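## Task

Take the cap off the marker whose cap is blue, leaving the second marker's cap fully seated. Every marker and cap must finish resting on the desk. At the end release everything and move the hands away. The robot must not topple or be left leaning, or the task fails.

## Robot and tools

ROBOT. A LinearBot: an omnidirectional wheeled base with a column roughly 1.75 m high. A carriage rides 1.0 m of that column (lift_m) and holds two identical six-joint arms, left and right, each ending in a two-finger gripper. Arm bases sit near 0.57 m + lift_m above the floor; carriage parts hang about 0.15 m lower. Reach from the shoulder is about 0.78 m, but a hand gets only about 0.38 m below its arm base. Hand size: about 0.16 m long, 0.1 m wide, 0.14 m when open. Parked arm joints 1-6: 0, 0.05, 0.05, 1.45, 0, 0; parked, the robot is about 0.95 m wide by 0.7 m long. The wheel motors are strong (7 N m).

CAMERAS. carriage_camera is on the carriage, facing forward and tilted about 20 degrees down. left_wrist_camera and right_wrist_camera look out beyond the fingertips. Images are 504x504 pixels.

FRAMES. Base frame: origin on the floor below the base centre, x forward, y left, z up. left_hand and right_hand report the midpoint between each hand's finger pads in this frame, in metres; these readings drift from truth, more at long reach. quat_wxyz rotates base axes into hand axes: hand z runs along the fingers, fingers open along hand y; pointing straight up with joints 1, 5, 6 at 0 gives (1, 0, 0, 0). The odometry frame is the base frame where the scene began; base_odometry counts wheel rotation only, so slip looks like travel; heading is positive leftward, -3.142 to 3.142.

TOOL execute_actions. Argument actions: a list holding one action, or empty (then it just reports state and images). Argument cameras: list of camera names, or ["all"]/null/omitted for all, [] for none; a bad name rejects the call. An action may contain base, joints, or both; they start together and may finish at different times.
- base: exactly one key, each a relative offset from where the base last measured itself: translate_m (metres, forward positive, -2 to 2), strafe_m (metres, left positive, -2 to 2), rotate_rad (radians, counter-clockwise/left positive, -6.3 to 6.3).
- joints: a single dictionary naming joints of both arms; every value is an absolute target, not an offset. lift_m 0 to 1 m. Per arm (prefix left_ or right_): joint1_rad -2.617 to 3.054 (yaw about vertical, 0 forward, positive left); joint2_rad 0 to 3.141 (shoulder: 0 upper arm back and level, 1.57 vertical, 3.14 forward and level); joint3_rad 0 to 3.141 (elbow: 0 folded, 3.14 straight); joint4_rad -1.57 to 1.57 (wrist pitch, positive lifts fingertips, 0 in line with forearm); joint5_rad -1.57 to 1.57 (wrist yaw, positive turns fingertips to the RIGHT, opposite sense to joint1); joint6_rad -2.094 to 2.094 (roll about finger direction, positive clockwise viewed from forearm); gripper_m 0 to 0.093 (pad gap in metres). Done tolerances: lift 0.004, joint1 0.02, joint2 and joint3 0.055, joint4 0.04, joint5 and joint6 0.02, gripper 0.004. One action lasts at most 15 s. Any unknown key or out-of-range number rejects the call and nothing moves. Joints left out may still push toward earlier targets without this being reported.

TOOL wait: seconds, 0 to 10; commands nothing and returns state and images like an empty action.
TOOL zoom_image: camera name and region [x0, y0, x1, y1] in pixels of that camera's latest full image, origin top-left, at most 504 by 504.
TOOL finished_scene: scene, the number of the scene being ended; irreversible, reports success, then the next task appears.

RESULTS. The pictures line lists cameras in image order. base_status and joint_status: done (for the base, wheels turned the full amount even if slipping; a 1-2 mm move may stop short yet say done); off_target (at rest away from target, maybe still pushing; a gripper holding an object usually shows this); contact_stop or time_out (target dropped, holds where it stopped). "joint command not followed" plus a cause means a self-collision check refused an arm's targets (links within millimetres of each other); the gripper part still runs, and the refused joints read not_followed and may be retried on later actions. Escape by moving only the refused arm clear first, the other afterwards. on_its_own covers uncommanded parts; "held at" is the held target, not the position. motor_effort is percent of maximum, positive toward higher joint values, peak in brackets; readings carry fixed bias and noise. A falling lift effort while lowering means a hand rests on something. drive_wheels higher at rest than after a free move means the base is pressing on something. ARM HIT means an arm struck the robot. If one call reports a stop, later motion calls in the same reply are skipped.

CAUTIONS. Drive stops on contact come late or not at all; the base may roll about 0.3 m after an arm touches something. After being stopped, back off about 0.2 m the way you came (or turn back), repeat if still pressing. The column can hit a table edge the base slides under; reversing into such an edge can topple the robot. Arms have no contact stop: blocked arms keep pushing and spring to target when freed. A level hand sags 10-17 cm under 1 kg. The robot tips most easily with a high carriage, outstretched arms, a load, pulling, or a sudden stop; only images reveal a lean. Never let the arms strike or press each other hard. Gripper force is about 45-60 N per pad. Outstretched arms heat quickly: MOTOR HOT at 75 °C, a 10 s arm stop at 90 °C, and at 100 °C the arm goes limp and falls; after a heat stop, resend targets showing limit_stop_at_motor_heat. The robot keeps holding the last command while you reason. Avoid drops, slips, slams and hard pushes; faster robot motion is better.

Each tool is called after "Emit:" as name(argument=value, ...) on one line, values as JSON.

## Session

Emit:
execute_actions(actions=[])

Scene clock: 0.00 s.
base_odometry: x=+0.000 y=+0.000 heading=+0.000 (m, m, rad; odometry frame)
base_status: not commanded
joint_positions: lift_m=+0.298 left_joint1_rad=-0.003 left_joint2_rad=+0.057 left_joint3_rad=+0.024 left_joint4_rad=+1.422 left_joint5_rad=-0.009 left_joint6_rad=-0.047 left_gripper_m=+0.094 right_joint1_rad=-0.017 right_joint2_rad=+0.036 right_joint3_rad=+0.040 right_joint4_rad=+1.427 right_joint5_rad=+0.034 right_joint6_rad=+0.019 right_gripper_m=+0.094
joint_status: not commanded
motor_effort: lift_m=+19 drive_wheels=-3 (%)
left_hand: x=+0.3273 y=+0.3509 z=+1.2866 quat_wxyz=(+0.996, -0.006, +0.091, -0.025) (m; base frame)
right_hand: x=+0.3146 y=-0.3560 z=+1.2916 quat_wxyz=(+0.997, +0.018, +0.070, +0.000) (m; base frame)
pictures: carriage_camera, left_wrist_camera, right_wrist_camera
Images, in order (width x height): carriage_camera 504x504, left_wrist_camera 504x504, right_wrist_camera 504x504.

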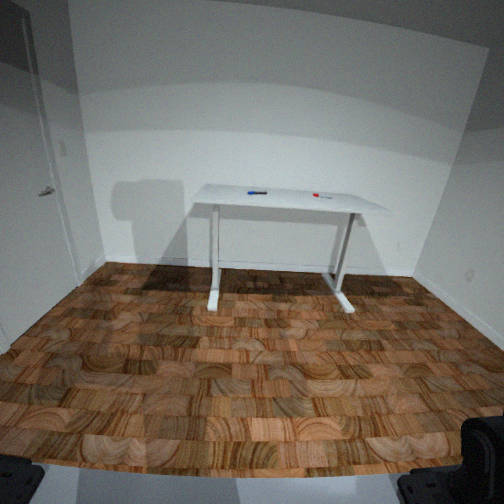

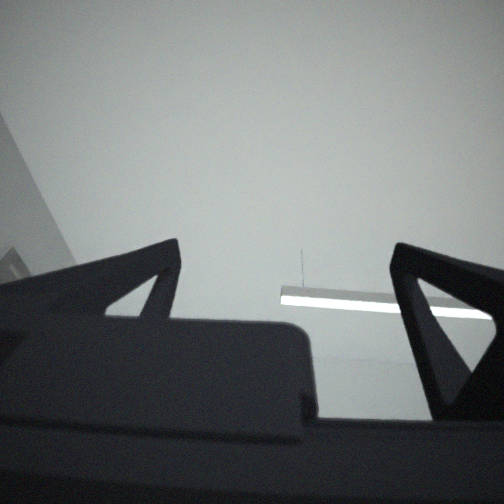

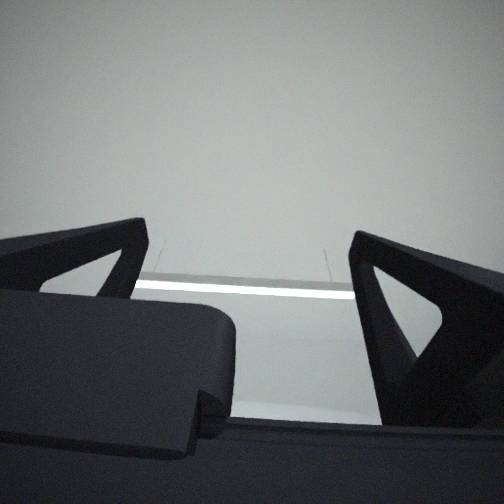

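Emit:
execute_actions(actions=[{"base":{"translate_m":1.2},"joints":{"lift_m":0.65,"left_joint2_rad":1.6,"left_joint3_rad":1.3,"left_joint4_rad":-1.27,"right_joint2_rad":1.6,"right_joint3_rad":1.3,"right_joint4_rad":-1.27}}])

Scene clock: 13.07 s.
base_odometry: x=+1.200 y=+0.000 heading=+0.000 (m, m, rad; odometry frame)
base_status: done
joint_positions: lift_m=+0.650 left_joint1_rad=-0.003 left_joint2_rad=+1.598 left_joint3_rad=+1.287 left_joint4_rad=-1.271 left_joint5_rad=-0.009 left_joint6_rad=-0.047 left_gripper_m=+0.094 right_joint1_rad=-0.017 right_joint2_rad=+1.603 right_joint3_rad=+1.276 right_joint4_rad=-1.273 right_joint5_rad=+0.034 right_joint6_rad=+0.019 right_gripper_m=+0.094
joint_status: all done
motor_effort: lift_m=+21(27) drive_wheels=-2(14) (%)
left_hand: x=+0.5554 y=+0.3501 z=+1.3294 quat_wxyz=(-0.006, -0.022, +1.000, +0.005) (m; base frame)
right_hand: x=+0.5520 y=-0.3600 z=+1.3259 quat_wxyz=(-0.014, +0.018, +1.000, -0.017) (m; base frame)
pictures: carriage_camera, left_wrist_camera, right_wrist_camera
Images, in order (width x height): carriage_camera 504x504, left_wrist_camera 504x504, right_wrist_camera 504x504.

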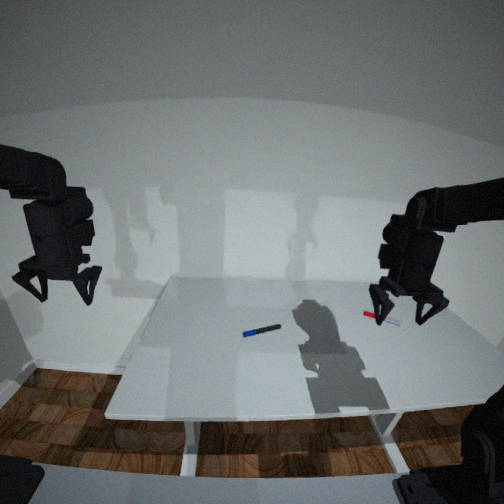

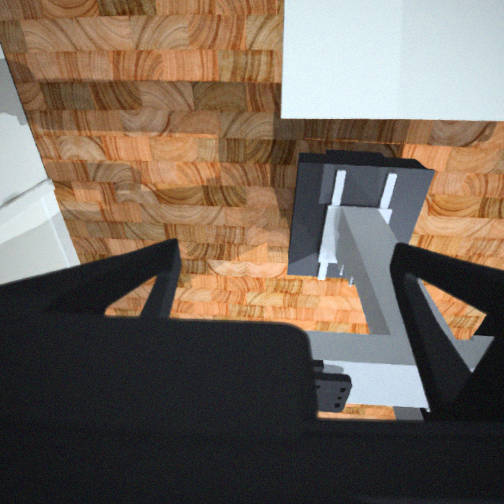

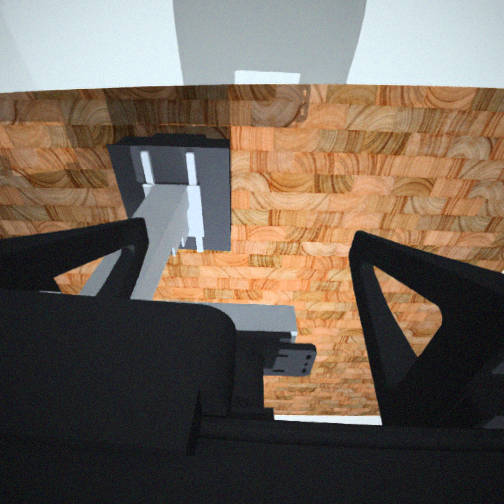

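Emit:
execute_actions(actions=[{"base":{"translate_m":0.25},"joints":{"left_joint1_rad":-0.72,"left_joint2_rad":2.0,"left_joint3_rad":1.6,"left_joint4_rad":-0.9,"left_joint6_rad":0.5,"right_joint1_rad":0.55,"right_joint2_rad":2.0,"right_joint3_rad":1.6,"right_joint4_rad":-0.9,"right_joint6_rad":-1.3}}])

Scene clock: 35.63 s.
base_odometry: x=+1.450 y=+0.000 heading=+0.000 (m, m, rad; odometry frame)
base_status: done
joint_positions: lift_m=+0.650 left_joint1_rad=-0.723 left_joint2_rad=+2.006 left_joint3_rad=+1.584 left_joint4_rad=-0.899 left_joint5_rad=-0.007 left_joint6_rad=+0.496 left_gripper_m=+0.094 right_joint1_rad=+0.553 right_joint2_rad=+2.010 right_joint3_rad=+1.574 right_joint4_rad=-0.901 right_joint5_rad=+0.032 right_joint6_rad=-1.294 right_gripper_m=+0.094
joint_status: all done
motor_effort: lift_m=+21(21) drive_wheels=-2(10) (%)
left_hand: x=+0.6105 y=+0.0592 z=+1.2850 quat_wxyz=(+0.124, +0.567, +0.814, -0.011) (m; base frame)
right_hand: x=+0.6536 y=-0.1248 z=+1.2802 quat_wxyz=(+0.103, -0.791, +0.600, -0.057) (m; base frame)
pictures: carriage_camera, left_wrist_camera, right_wrist_camera
Images, in order (width x height): carriage_camera 504x504, left_wrist_camera 504x504, right_wrist_camera 504x504.

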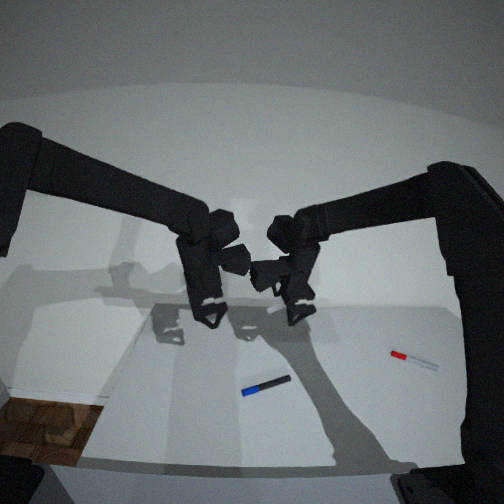

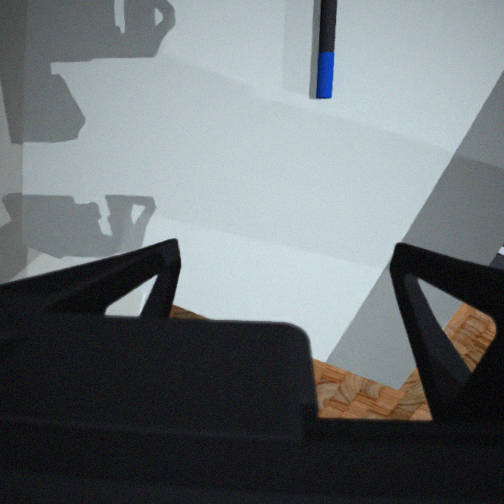

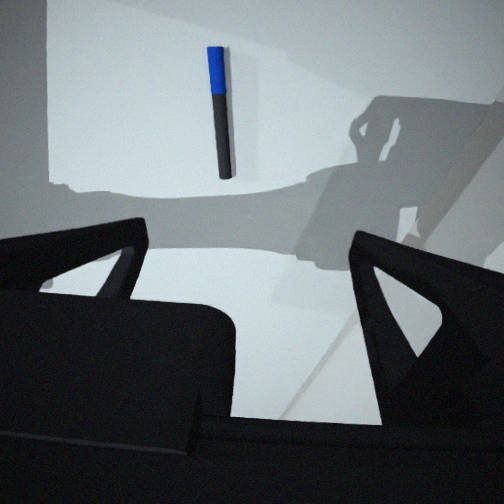

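Emit:
execute_actions(actions=[{"joints":{"left_joint1_rad":-0.2,"right_joint1_rad":0.62,"right_joint2_rad":2.4,"right_joint3_rad":1.75,"right_joint4_rad":-0.9,"right_joint6_rad":1.9}}])

Scene clock: 50.03 s.
base_odometry: x=+1.450 y=+0.000 heading=+0.000 (m, m, rad; odometry frame)
base_status: not commanded
joint_positions: lift_m=+0.650 left_joint1_rad=-0.193 left_joint2_rad=+2.006 left_joint3_rad=+1.584 left_joint4_rad=-0.899 left_joint5_rad=-0.009 left_joint6_rad=+0.500 left_gripper_m=+0.094 right_joint1_rad=+0.623 right_joint2_rad=+2.419 right_joint3_rad=+1.740 right_joint4_rad=-0.899 right_joint5_rad=+0.035 right_joint6_rad=+1.894 right_gripper_m=+0.094
joint_status: all done
motor_effort: lift_m=+21(21) drive_wheels=-1(1) (%)
left_hand: x=+0.7118 y=+0.2667 z=+1.2850 quat_wxyz=(+0.122, +0.336, +0.934, +0.024) (m; base frame)
right_hand: x=+0.6438 y=-0.0951 z=+1.1509 quat_wxyz=(+0.016, +0.594, +0.805, -0.009) (m; base frame)
pictures: carriage_camera, left_wrist_camera, right_wrist_camera
Images, in order (width x height): carriage_camera 504x504, left_wrist_camera 504x504, right_wrist_camera 504x504.

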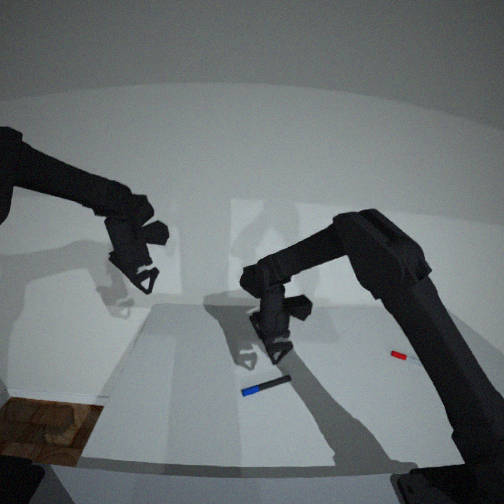

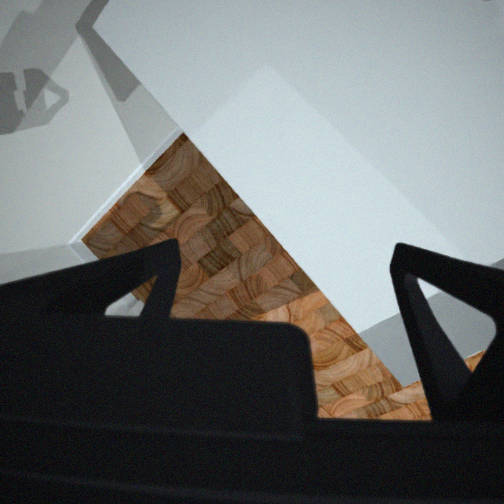

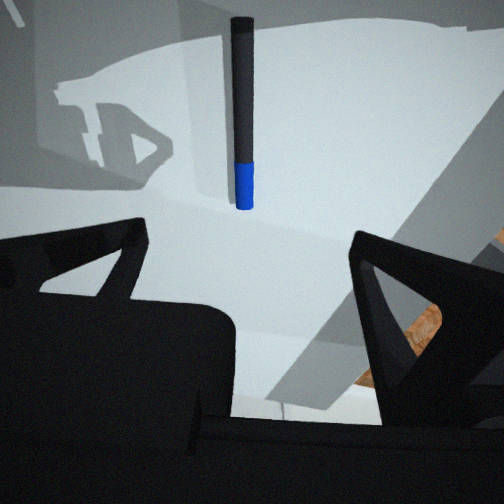

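Emit:
execute_actions(actions=[{"joints":{"lift_m":0.56}}])

Scene clock: 54.03 s.
base_odometry: x=+1.450 y=+0.000 heading=+0.000 (m, m, rad; odometry frame)
base_status: not commanded
joint_positions: lift_m=+0.560 left_joint1_rad=-0.193 left_joint2_rad=+2.000 left_joint3_rad=+1.584 left_joint4_rad=-0.900 left_joint5_rad=-0.009 left_joint6_rad=+0.500 left_gripper_m=+0.094 right_joint1_rad=+0.623 right_joint2_rad=+2.410 right_joint3_rad=+1.740 right_joint4_rad=-0.900 right_joint5_rad=+0.035 right_joint6_rad=+1.894 right_gripper_m=+0.094
joint_status: all done
motor_effort: lift_m=+17(18) drive_wheels=-1(1) (%)
left_hand: x=+0.7117 y=+0.2667 z=+1.1981 quat_wxyz=(+0.125, +0.336, +0.933, +0.024) (m; base frame)
right_hand: x=+0.6449 y=-0.0941 z=+1.0654 quat_wxyz=(+0.017, +0.594, +0.805, -0.005) (m; base frame)
pictures: carriage_camera, left_wrist_camera, right_wrist_camera
Images, in order (width x height): carriage_camera 504x504, left_wrist_camera 504x504, right_wrist_camera 504x504.

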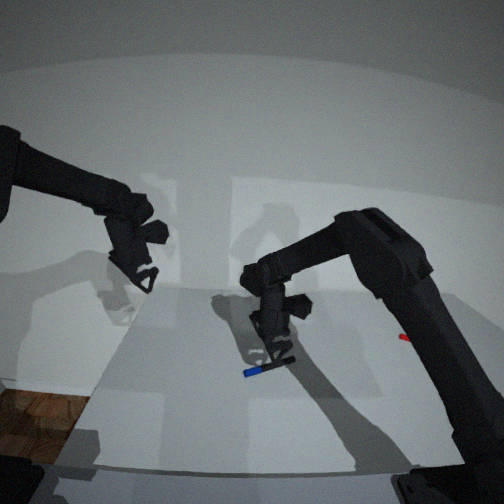

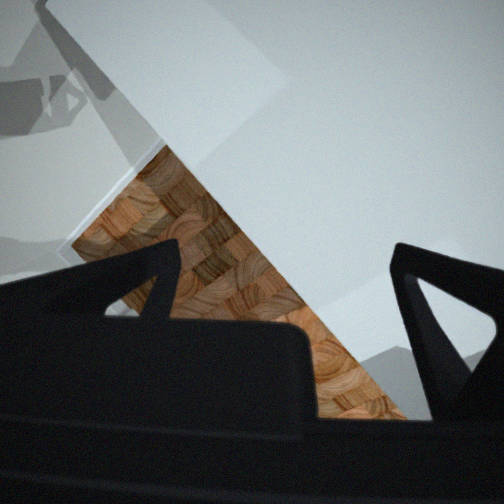

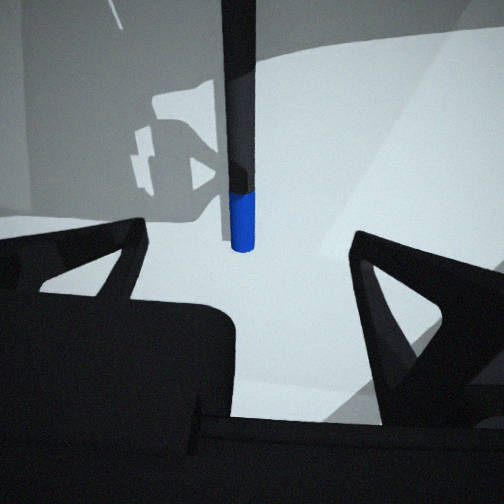

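Emit:
execute_actions(actions=[{"base":{"strafe_m":-0.03},"joints":{"lift_m":0.5}}])

Scene clock: 65.73 s.
base_odometry: x=+1.450 y=-0.030 heading=+0.000 (m, m, rad; odometry frame)
base_status: done
joint_positions: lift_m=+0.500 left_joint1_rad=-0.197 left_joint2_rad=+2.003 left_joint3_rad=+1.584 left_joint4_rad=-0.901 left_joint5_rad=-0.009 left_joint6_rad=+0.500 left_gripper_m=+0.094 right_joint1_rad=+0.621 right_joint2_rad=+2.412 right_joint3_rad=+1.740 right_joint4_rad=-0.901 right_joint5_rad=+0.034 right_joint6_rad=+1.894 right_gripper_m=+0.094
joint_status: all done
motor_effort: lift_m=+17(18) drive_wheels=+4(17) (%)
left_hand: x=+0.7110 y=+0.2650 z=+1.1366 quat_wxyz=(+0.123, +0.338, +0.933, +0.023) (m; base frame)
right_hand: x=+0.6448 y=-0.0951 z=+1.0044 quat_wxyz=(+0.016, +0.594, +0.804, -0.007) (m; base frame)
pictures: carriage_camera, left_wrist_camera, right_wrist_camera
Images, in order (width x height): carriage_camera 504x504, left_wrist_camera 504x504, right_wrist_camera 504x504.

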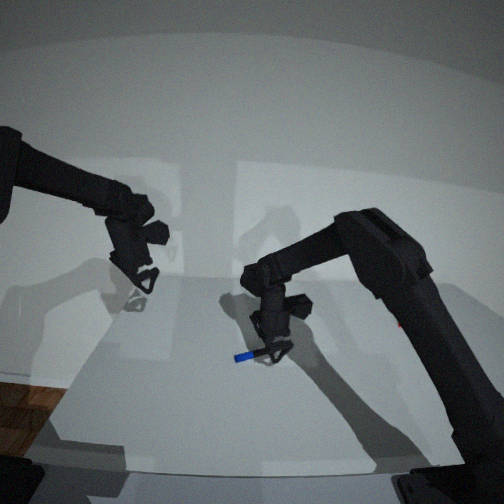

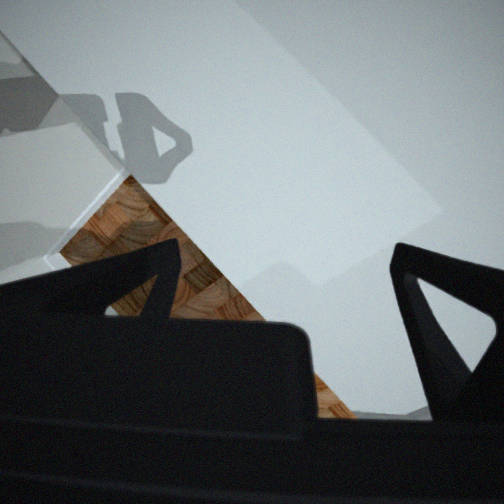

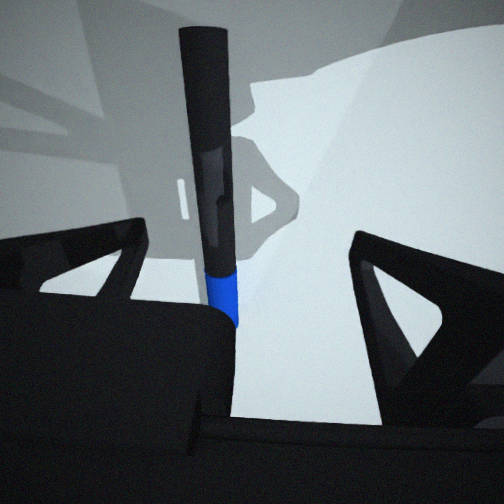

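Emit:
execute_actions(actions=[{"base":{"translate_m":0.012},"joints":{"lift_m":0.465}}])

Scene clock: 69.27 s.
base_odometry: x=+1.462 y=-0.030 heading=+0.000 (m, m, rad; odometry frame)
base_status: done
joint_positions: lift_m=+0.488 left_joint1_rad=-0.197 left_joint2_rad=+2.005 left_joint3_rad=+1.584 left_joint4_rad=-0.899 left_joint5_rad=-0.009 left_joint6_rad=+0.500 left_gripper_m=+0.094 right_joint1_rad=+0.619 right_joint2_rad=+2.415 right_joint3_rad=+1.740 right_joint4_rad=-0.899 right_joint5_rad=+0.033 right_joint6_rad=+1.895 right_gripper_m=+0.094
joint_status: lift_m contact_stop (moved -0.013 of -0.035)
on_its_own: lift_m is held at +0.488, not at your +0.465, since a contact_stop
motor_effort: lift_m=+19(21) drive_wheels=-6(28) (%)
left_hand: x=+0.7114 y=+0.2649 z=+1.1234 quat_wxyz=(+0.123, +0.338, +0.933, +0.023) (m; base frame)
right_hand: x=+0.6455 y=-0.0960 z=+0.9907 quat_wxyz=(+0.015, +0.596, +0.803, -0.007) (m; base frame)
pictures: carriage_camera, left_wrist_camera, right_wrist_camera
Images, in order (width x height): carriage_camera 504x504, left_wrist_camera 504x504, right_wrist_camera 504x504.

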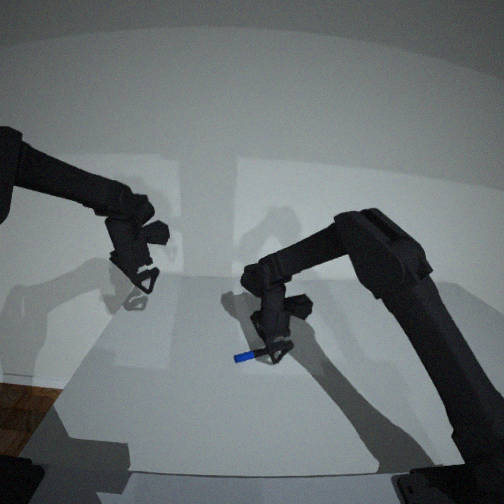

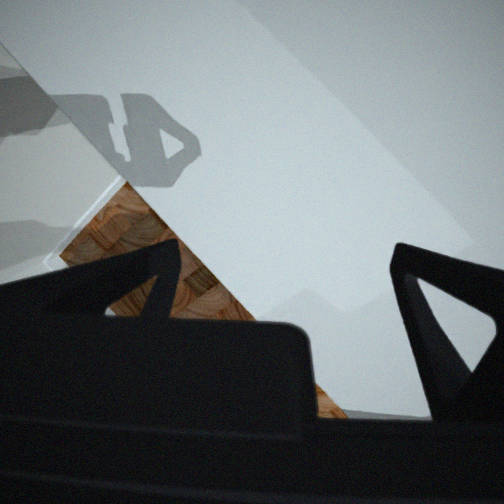

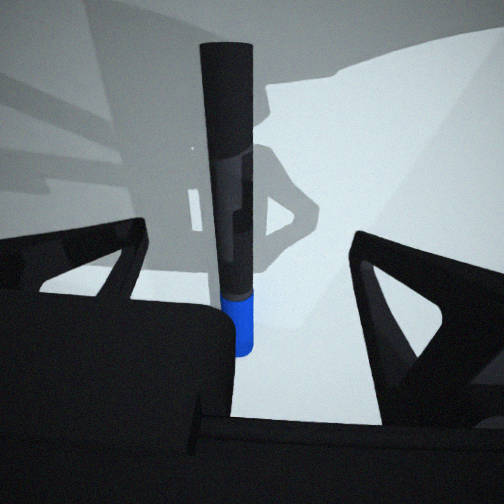

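Emit:
execute_actions(actions=[{"joints":{"lift_m":0.5,"right_joint2_rad":2.53,"right_joint3_rad":1.8,"right_joint4_rad":-0.82}}], cameras=["right_wrist_camera","carriage_camera"])

Scene clock: 75.37 s.
base_odometry: x=+1.462 y=-0.030 heading=+0.000 (m, m, rad; odometry frame)
base_status: not commanded
joint_positions: lift_m=+0.500 left_joint1_rad=-0.197 left_joint2_rad=+1.999 left_joint3_rad=+1.584 left_joint4_rad=-0.899 left_joint5_rad=-0.009 left_joint6_rad=+0.500 left_gripper_m=+0.094 right_joint1_rad=+0.619 right_joint2_rad=+2.518 right_joint3_rad=+1.791 right_joint4_rad=-0.819 right_joint5_rad=+0.031 right_joint6_rad=+1.896 right_gripper_m=+0.094
joint_status: all done
motor_effort: lift_m=+21(24) drive_wheels=-5(6) (%)
left_hand: x=+0.7117 y=+0.2648 z=+1.1382 quat_wxyz=(+0.126, +0.338, +0.932, +0.024) (m; base frame)
right_hand: x=+0.6598 y=-0.0854 z=+0.9698 quat_wxyz=(+0.019, +0.596, +0.803, +0.007) (m; base frame)
pictures: carriage_camera, right_wrist_camera
Images, in order (width x height): carriage_camera 504x504, right_wrist_camera 504x504.

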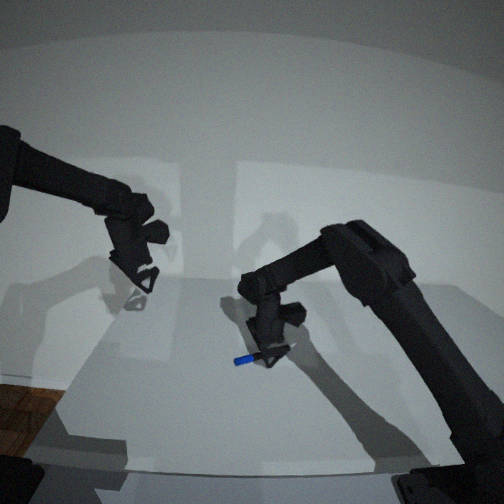

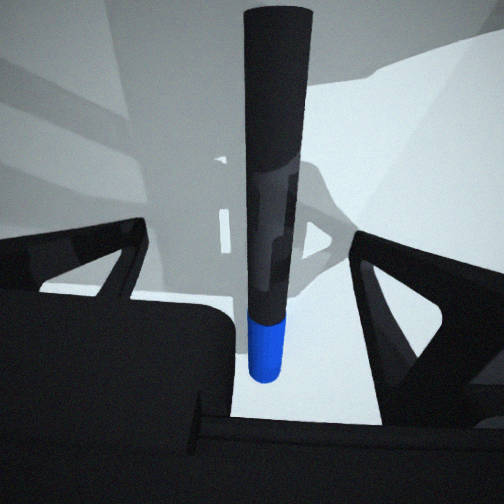

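Emit:
execute_actions(actions=[{"base":{"strafe_m":-0.04},"joints":{"lift_m":0.508}}], cameras=["right_wrist_camera"])

Emit:
execute_actions(actions=[{"joints":{"right_gripper_m":0}}], cameras=["right_wrist_camera"])

Scene clock: 81.27 s.
base_odometry: x=+1.462 y=-0.070 heading=+0.000 (m, m, rad; odometry frame)
base_status: done
joint_positions: lift_m=+0.508 left_joint1_rad=-0.199 left_joint2_rad=+1.998 left_joint3_rad=+1.588 left_joint4_rad=-0.899 left_joint5_rad=-0.009 left_joint6_rad=+0.500 left_gripper_m=+0.094 right_joint1_rad=+0.617 right_joint2_rad=+2.530 right_joint3_rad=+1.791 right_joint4_rad=-0.819 right_joint5_rad=+0.031 right_joint6_rad=+1.896 right_gripper_m=+0.094
joint_status: all done
motor_effort: lift_m=+21(25) drive_wheels=+3(15) (%)
left_hand: x=+0.7125 y=+0.2638 z=+1.1473 quat_wxyz=(+0.128, +0.339, +0.932, +0.024) (m; base frame)
right_hand: x=+0.6581 y=-0.0872 z=+0.9723 quat_wxyz=(+0.017, +0.596, +0.802, +0.001) (m; base frame)
pictures: right_wrist_camera
Images, in order (width x height): right_wrist_camera 504x504.

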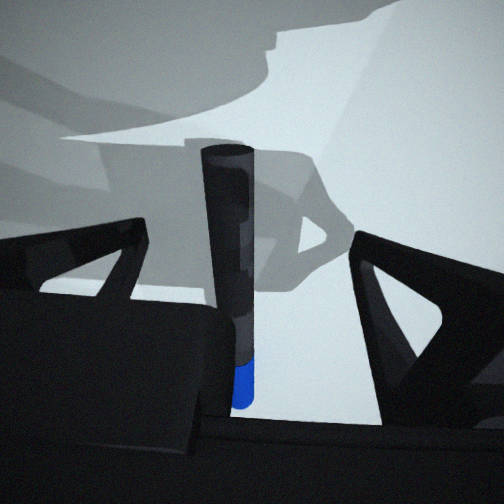

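Scene clock: 82.00 s.
base_odometry: x=+1.462 y=-0.070 heading=+0.000 (m, m, rad; odometry frame)
base_status: not commanded
joint_positions: lift_m=+0.508 left_joint1_rad=-0.199 left_joint2_rad=+1.998 left_joint3_rad=+1.588 left_joint4_rad=-0.899 left_joint5_rad=-0.009 left_joint6_rad=+0.500 left_gripper_m=+0.094 right_joint1_rad=+0.617 right_joint2_rad=+2.530 right_joint3_rad=+1.791 right_joint4_rad=-0.819 right_joint5_rad=+0.032 right_joint6_rad=+1.896 right_gripper_m=+0.017
joint_status: right_gripper_m off_target (ended at +0.017, target +0.000)
motor_effort: lift_m=+21(22) drive_wheels=+2(3) (%)
left_hand: x=+0.7125 y=+0.2638 z=+1.1473 quat_wxyz=(+0.128, +0.339, +0.932, +0.024) (m; base frame)
right_hand: x=+0.6582 y=-0.0873 z=+0.9723 quat_wxyz=(+0.017, +0.596, +0.802, +0.001) (m; base frame)
pictures: right_wrist_camera
Images, in order (width x height): right_wrist_camera 504x504.

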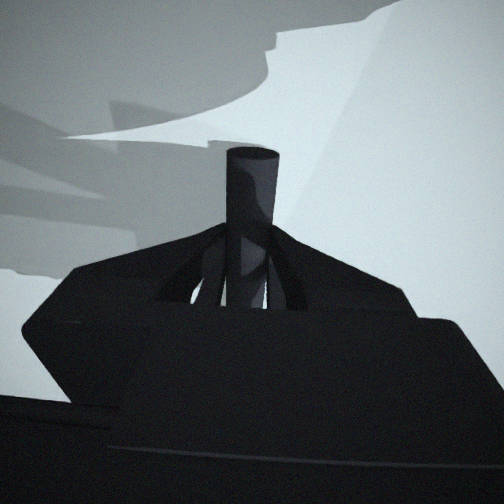

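Emit:
execute_actions(actions=[{"joints":{"lift_m":0.55,"right_joint2_rad":2.42,"right_joint4_rad":-0.93,"right_joint6_rad":1.47,"left_joint1_rad":-0.855,"left_joint2_rad":2.07,"left_joint3_rad":0.98,"left_joint4_rad":0.4,"left_joint6_rad":0}}])

Scene clock: 95.90 s.
base_odometry: x=+1.462 y=-0.070 heading=+0.000 (m, m, rad; odometry frame)
base_status: not commanded
joint_positions: lift_m=+0.550 left_joint1_rad=-0.857 left_joint2_rad=+2.071 left_joint3_rad=+0.994 left_joint4_rad=+0.398 left_joint5_rad=-0.008 left_joint6_rad=+0.007 left_gripper_m=+0.094 right_joint1_rad=+0.617 right_joint2_rad=+2.421 right_joint3_rad=+1.791 right_joint4_rad=-0.925 right_joint5_rad=+0.032 right_joint6_rad=+1.476 right_gripper_m=+0.017
joint_status: all done
motor_effort: lift_m=+20(27) drive_wheels=+3(3) (%)
left_hand: x=+0.6122 y=-0.0327 z=+1.1192 quat_wxyz=(+0.394, +0.376, +0.820, -0.175) (m; base frame)
right_hand: x=+0.6539 y=-0.0904 z=+1.0621 quat_wxyz=(+0.018, +0.416, +0.909, -0.002) (m; base frame)
pictures: carriage_camera, left_wrist_camera, right_wrist_camera
Images, in order (width x height): carriage_camera 504x504, left_wrist_camera 504x504, right_wrist_camera 504x504.

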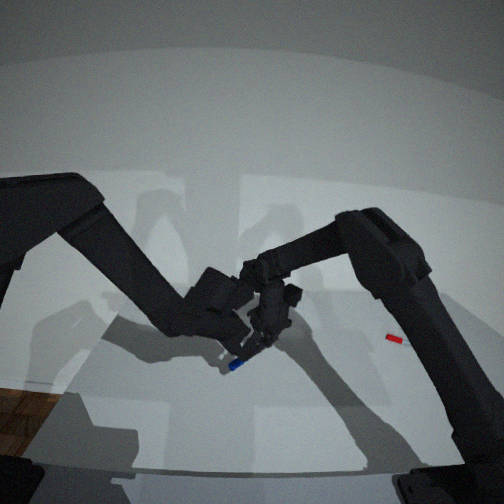

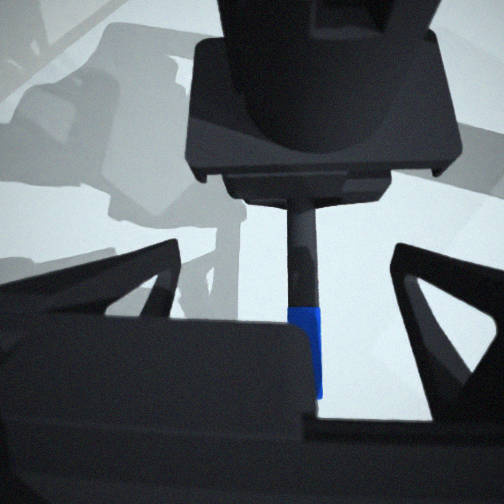

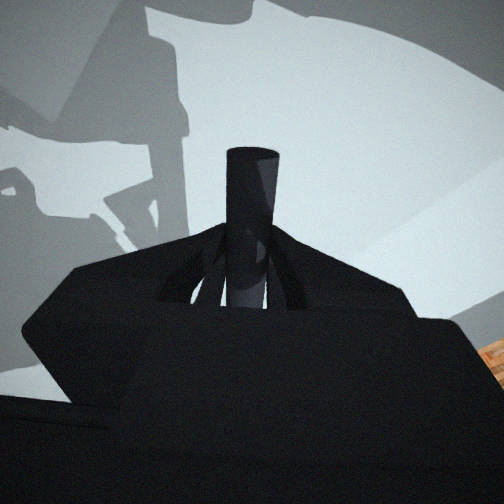

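Emit:
execute_actions(actions=[{"joints":{"left_joint1_rad":-0.875,"left_joint2_rad":2.16,"left_joint3_rad":0.8,"left_joint4_rad":0.67}}], cameras=["left_wrist_camera","carriage_camera"])

Scene clock: 104.40 s.
base_odometry: x=+1.462 y=-0.070 heading=+0.000 (m, m, rad; odometry frame)
base_status: not commanded
joint_positions: lift_m=+0.550 left_joint1_rad=-0.870 left_joint2_rad=+2.165 left_joint3_rad=+0.801 left_joint4_rad=+0.661 left_joint5_rad=-0.008 left_joint6_rad=+0.007 left_gripper_m=+0.094 right_joint1_rad=+0.617 right_joint2_rad=+2.421 right_joint3_rad=+1.791 right_joint4_rad=-0.925 right_joint5_rad=+0.032 right_joint6_rad=+1.476 right_gripper_m=+0.017
joint_status: all done
motor_effort: lift_m=+20(20) drive_wheels=+3(3) (%)
left_hand: x=+0.5799 y=-0.0046 z=+1.0618 quat_wxyz=(+0.383, +0.384, +0.822, -0.173) (m; base frame)
right_hand: x=+0.6539 y=-0.0904 z=+1.0621 quat_wxyz=(+0.018, +0.416, +0.909, -0.002) (m; base frame)
pictures: carriage_camera, left_wrist_camera
Images, in order (width x height): carriage_camera 504x504, left_wrist_camera 504x504.

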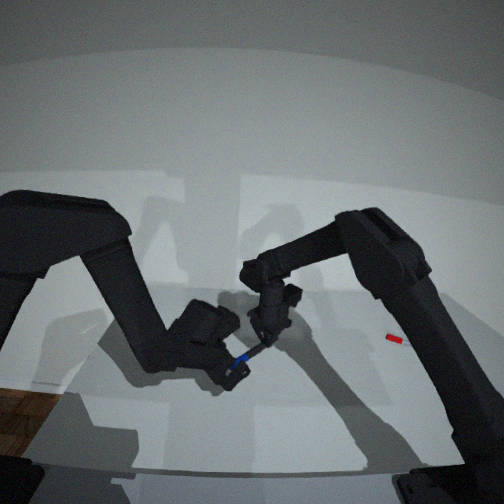

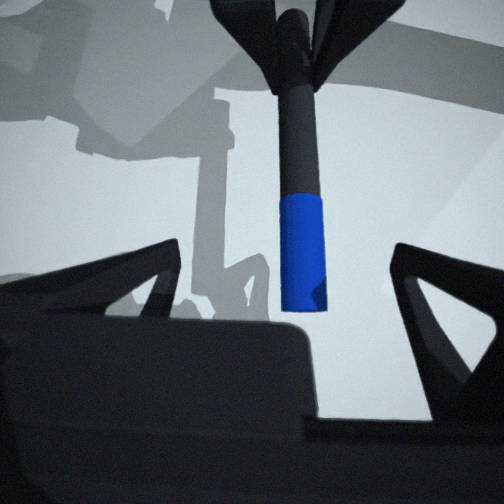

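Emit:
execute_actions(actions=[{"joints":{"left_joint2_rad":2.215,"left_joint3_rad":0.845,"left_joint4_rad":0.68}}], cameras=["left_wrist_camera"])

Emit:
execute_actions(actions=[{"joints":{"left_gripper_m":0}}], cameras=["left_wrist_camera"])

Scene clock: 112.43 s.
base_odometry: x=+1.462 y=-0.070 heading=+0.000 (m, m, rad; odometry frame)
base_status: not commanded
joint_positions: lift_m=+0.550 left_joint1_rad=-0.870 left_joint2_rad=+2.205 left_joint3_rad=+0.831 left_joint4_rad=+0.677 left_joint5_rad=-0.008 left_joint6_rad=+0.007 left_gripper_m=+0.094 right_joint1_rad=+0.617 right_joint2_rad=+2.421 right_joint3_rad=+1.791 right_joint4_rad=-0.925 right_joint5_rad=+0.032 right_joint6_rad=+1.476 right_gripper_m=+0.017
joint_status: all done
motor_effort: lift_m=+20(21) drive_wheels=+2(3) (%)
left_hand: x=+0.5844 y=-0.0100 z=+1.0555 quat_wxyz=(+0.385, +0.383, +0.821, -0.174) (m; base frame)
right_hand: x=+0.6539 y=-0.0904 z=+1.0621 quat_wxyz=(+0.018, +0.416, +0.909, -0.002) (m; base frame)
pictures: left_wrist_camera
Images, in order (width x height): left_wrist_camera 504x504.

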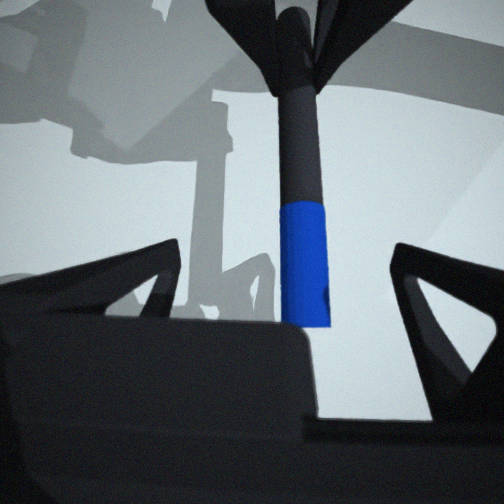

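Scene clock: 113.17 s.
base_odometry: x=+1.462 y=-0.070 heading=+0.000 (m, m, rad; odometry frame)
base_status: not commanded
joint_positions: lift_m=+0.550 left_joint1_rad=-0.874 left_joint2_rad=+2.205 left_joint3_rad=+0.831 left_joint4_rad=+0.677 left_joint5_rad=+0.001 left_joint6_rad=+0.007 left_gripper_m=+0.019 right_joint1_rad=+0.617 right_joint2_rad=+2.421 right_joint3_rad=+1.791 right_joint4_rad=-0.914 right_joint5_rad=+0.033 right_joint6_rad=+1.478 right_gripper_m=+0.017
joint_status: left_gripper_m off_target (ended at +0.019, target +0.000)
motor_effort: lift_m=+20(20) drive_wheels=+3(3) (%)
left_hand: x=+0.5820 y=-0.0121 z=+1.0555 quat_wxyz=(+0.383, +0.386, +0.820, -0.178) (m; base frame)
right_hand: x=+0.6561 y=-0.0889 z=+1.0621 quat_wxyz=(+0.021, +0.417, +0.909, +0.003) (m; base frame)
pictures: left_wrist_camera
Images, in order (width x height): left_wrist_camera 504x504.

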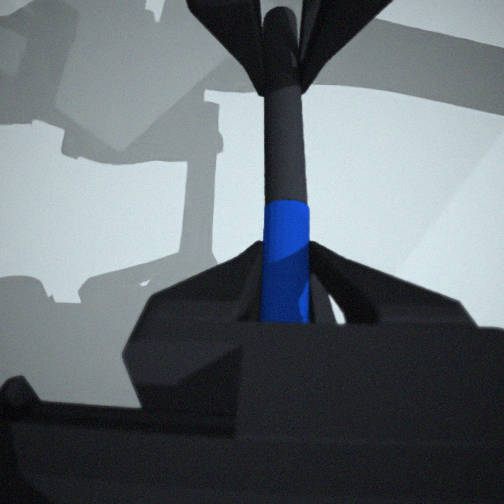

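Emit:
execute_actions(actions=[{"joints":{"left_joint2_rad":2.03,"left_joint3_rad":0.52,"left_joint4_rad":0.81}}], cameras=["left_wrist_camera","carriage_camera"])

Scene clock: 120.67 s.
base_odometry: x=+1.462 y=-0.070 heading=+0.000 (m, m, rad; odometry frame)
base_status: not commanded
joint_positions: lift_m=+0.550 left_joint1_rad=-0.874 left_joint2_rad=+2.049 left_joint3_rad=+0.568 left_joint4_rad=+0.829 left_joint5_rad=-0.001 left_joint6_rad=+0.001 left_gripper_m=+0.019 right_joint1_rad=+0.671 right_joint2_rad=+2.407 right_joint3_rad=+1.791 right_joint4_rad=-0.920 right_joint5_rad=-0.113 right_joint6_rad=+1.491 right_gripper_m=+0.017
joint_status: all done
motor_effort: lift_m=+20(20) drive_wheels=+3(3) (%)
left_hand: x=+0.5484 y=+0.0285 z=+1.0762 quat_wxyz=(+0.402, +0.379, +0.812, -0.187) (m; base frame)
right_hand: x=+0.6268 y=-0.0492 z=+1.0690 quat_wxyz=(-0.042, +0.397, +0.916, +0.042) (m; base frame)
pictures: carriage_camera, left_wrist_camera
Images, in order (width x height): carriage_camera 504x504, left_wrist_camera 504x504.

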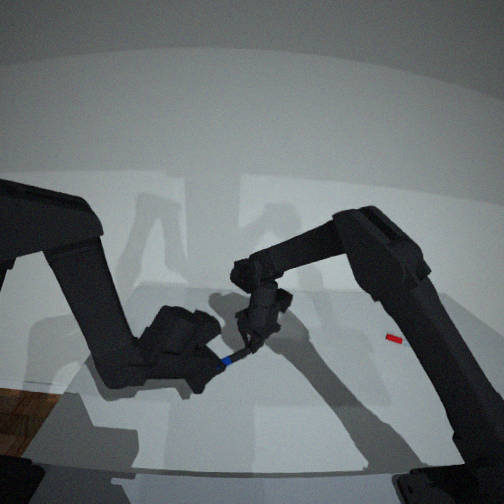

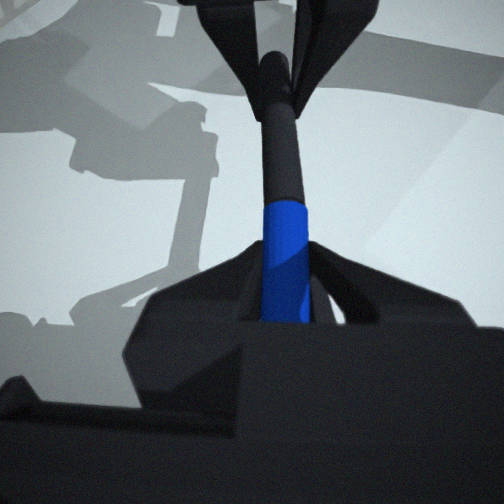

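Right arm is compliant; pull with it as well.

Emit:
execute_actions(actions=[{"joints":{"right_joint1_rad":0.5,"right_joint5_rad":0.25}}], cameras=["left_wrist_camera","carriage_camera"])

Scene clock: 124.67 s.
base_odometry: x=+1.462 y=-0.070 heading=+0.000 (m, m, rad; odometry frame)
base_status: not commanded
joint_positions: lift_m=+0.550 left_joint1_rad=-0.874 left_joint2_rad=+2.044 left_joint3_rad=+0.537 left_joint4_rad=+0.817 left_joint5_rad=-0.001 left_joint6_rad=+0.001 left_gripper_m=+0.019 right_joint1_rad=+0.502 right_joint2_rad=+2.418 right_joint3_rad=+1.791 right_joint4_rad=-0.923 right_joint5_rad=+0.242 right_joint6_rad=+1.476 right_gripper_m=+0.017
joint_status: all done
motor_effort: lift_m=+20(20) drive_wheels=-2(6) (%)
left_hand: x=+0.5398 y=+0.0388 z=+1.0675 quat_wxyz=(+0.387, +0.383, +0.819, -0.180) (m; base frame)
right_hand: x=+0.6993 y=-0.1662 z=+1.0680 quat_wxyz=(+0.106, +0.466, +0.877, -0.058) (m; base frame)
pictures: carriage_camera, left_wrist_camera
Images, in order (width x height): carriage_camera 504x504, left_wrist_camera 504x504.

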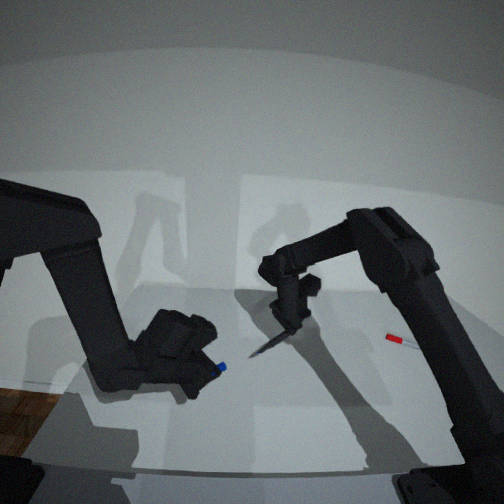

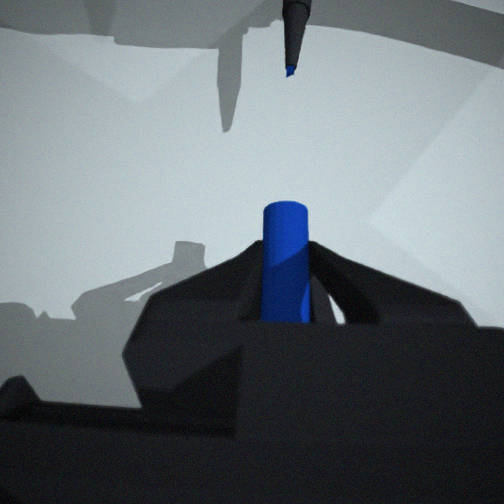

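Emit:
execute_actions(actions=[{"joints":{"lift_m":0.51,"right_joint5_rad":0.03,"right_joint2_rad":2.52,"right_joint4_rad":-0.83,"left_joint2_rad":2.24,"left_joint4_rad":1.01}}], cameras=[])

Scene clock: 131.03 s.
base_odometry: x=+1.462 y=-0.070 heading=+0.000 (m, m, rad; odometry frame)
base_status: not commanded
joint_positions: lift_m=+0.510 left_joint1_rad=-0.874 left_joint2_rad=+2.244 left_joint3_rad=+0.532 left_joint4_rad=+0.999 left_joint5_rad=-0.003 left_joint6_rad=+0.001 left_gripper_m=+0.019 right_joint1_rad=+0.502 right_joint2_rad=+2.531 right_joint3_rad=+1.791 right_joint4_rad=-0.832 right_joint5_rad=+0.036 right_joint6_rad=+1.476 right_gripper_m=+0.017
joint_status: all done
motor_effort: lift_m=+18(19) drive_wheels=+2(2) (%)
left_hand: x=+0.5337 y=+0.0466 z=+0.9845 quat_wxyz=(+0.378, +0.385, +0.824, -0.175) (m; base frame)
right_hand: x=+0.6834 y=-0.1352 z=+0.9744 quat_wxyz=(+0.015, +0.468, +0.883, -0.011) (m; base frame)
pictures: none
No camera images: the call's "cameras" was empty. Leave "cameras" out to get every camera's image.

Emit:
execute_actions(actions=[{"joints":{"left_joint2_rad":2.3,"left_joint4_rad":1.07}}], cameras=[])

Emit:
execute_actions(actions=[{"joints":{"left_gripper_m":0.09,"right_gripper_m":0.09}}], cameras=[])

Emit:
execute_actions(actions=[{"joints":{"lift_m":0.7}}], cameras=["carriage_camera"])

Emit:
finished_scene(scene=1)

Scene clock: 139.03 s.
base_odometry: x=+1.462 y=-0.070 heading=+0.000 (m, m, rad; odometry frame)
base_status: not commanded
joint_positions: lift_m=+0.510 left_joint1_rad=-0.874 left_joint2_rad=+2.292 left_joint3_rad=+0.532 left_joint4_rad=+1.065 left_joint5_rad=-0.003 left_joint6_rad=+0.001 left_gripper_m=+0.019 right_joint1_rad=+0.502 right_joint2_rad=+2.531 right_joint3_rad=+1.791 right_joint4_rad=-0.832 right_joint5_rad=+0.036 right_joint6_rad=+1.476 right_gripper_m=+0.017
joint_status: all done
motor_effort: lift_m=+18(18) drive_wheels=+2(2) (%)
left_hand: x=+0.5339 y=+0.0463 z=+0.9787 quat_wxyz=(+0.385, +0.383, +0.821, -0.178) (m; base frame)
right_hand: x=+0.6834 y=-0.1351 z=+0.9744 quat_wxyz=(+0.015, +0.468, +0.883, -0.010) (m; base frame)
pictures: none
No camera images: the call's "cameras" was empty. Leave "cameras" out to get every camera's image.

Scene clock: 139.73 s.
base_odometry: x=+1.462 y=-0.070 heading=+0.000 (m, m, rad; odometry frame)
base_status: not commanded
joint_positions: lift_m=+0.510 left_joint1_rad=-0.874 left_joint2_rad=+2.292 left_joint3_rad=+0.532 left_joint4_rad=+1.065 left_joint5_rad=-0.003 left_joint6_rad=+0.001 left_gripper_m=+0.090 right_joint1_rad=+0.502 right_joint2_rad=+2.531 right_joint3_rad=+1.791 right_joint4_rad=-0.832 right_joint5_rad=+0.036 right_joint6_rad=+1.476 right_gripper_m=+0.090
joint_status: all done
motor_effort: lift_m=+18(18) drive_wheels=+2(2) (%)
left_hand: x=+0.5339 y=+0.0463 z=+0.9787 quat_wxyz=(+0.385, +0.383, +0.821, -0.178) (m; base frame)
right_hand: x=+0.6834 y=-0.1351 z=+0.9744 quat_wxyz=(+0.015, +0.468, +0.883, -0.010) (m; base frame)
pictures: none
No camera images: the call's "cameras" was empty. Leave "cameras" out to get every camera's image.

Scene clock: 141.03 s.
base_odometry: x=+1.462 y=-0.070 heading=+0.000 (m, m, rad; odometry frame)
base_status: not commanded
joint_positions: lift_m=+0.700 left_joint1_rad=-0.874 left_joint2_rad=+2.297 left_joint3_rad=+0.532 left_joint4_rad=+1.074 left_joint5_rad=-0.004 left_joint6_rad=+0.001 left_gripper_m=+0.090 right_joint1_rad=+0.502 right_joint2_rad=+2.525 right_joint3_rad=+1.791 right_joint4_rad=-0.832 right_joint5_rad=+0.034 right_joint6_rad=+1.476 right_gripper_m=+0.090
joint_status: all done
motor_effort: lift_m=+21(26) drive_wheels=+2(2) (%)
left_hand: x=+0.5343 y=+0.0461 z=+1.1681 quat_wxyz=(+0.387, +0.382, +0.820, -0.178) (m; base frame)
right_hand: x=+0.6843 y=-0.1342 z=+1.1665 quat_wxyz=(+0.015, +0.468, +0.883, -0.007) (m; base frame)
pictures: carriage_camera
Images, in order (width x height): carriage_camera 504x504.

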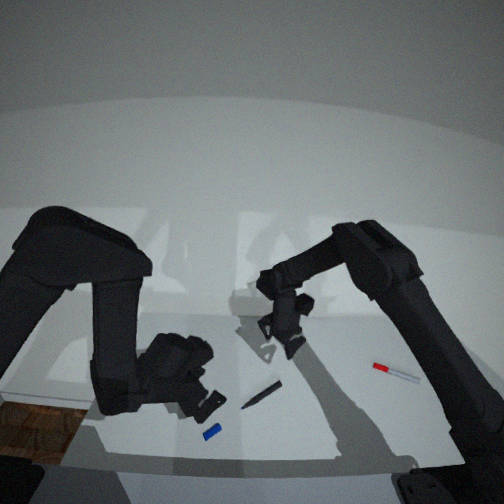

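The scene is finished: the task was done.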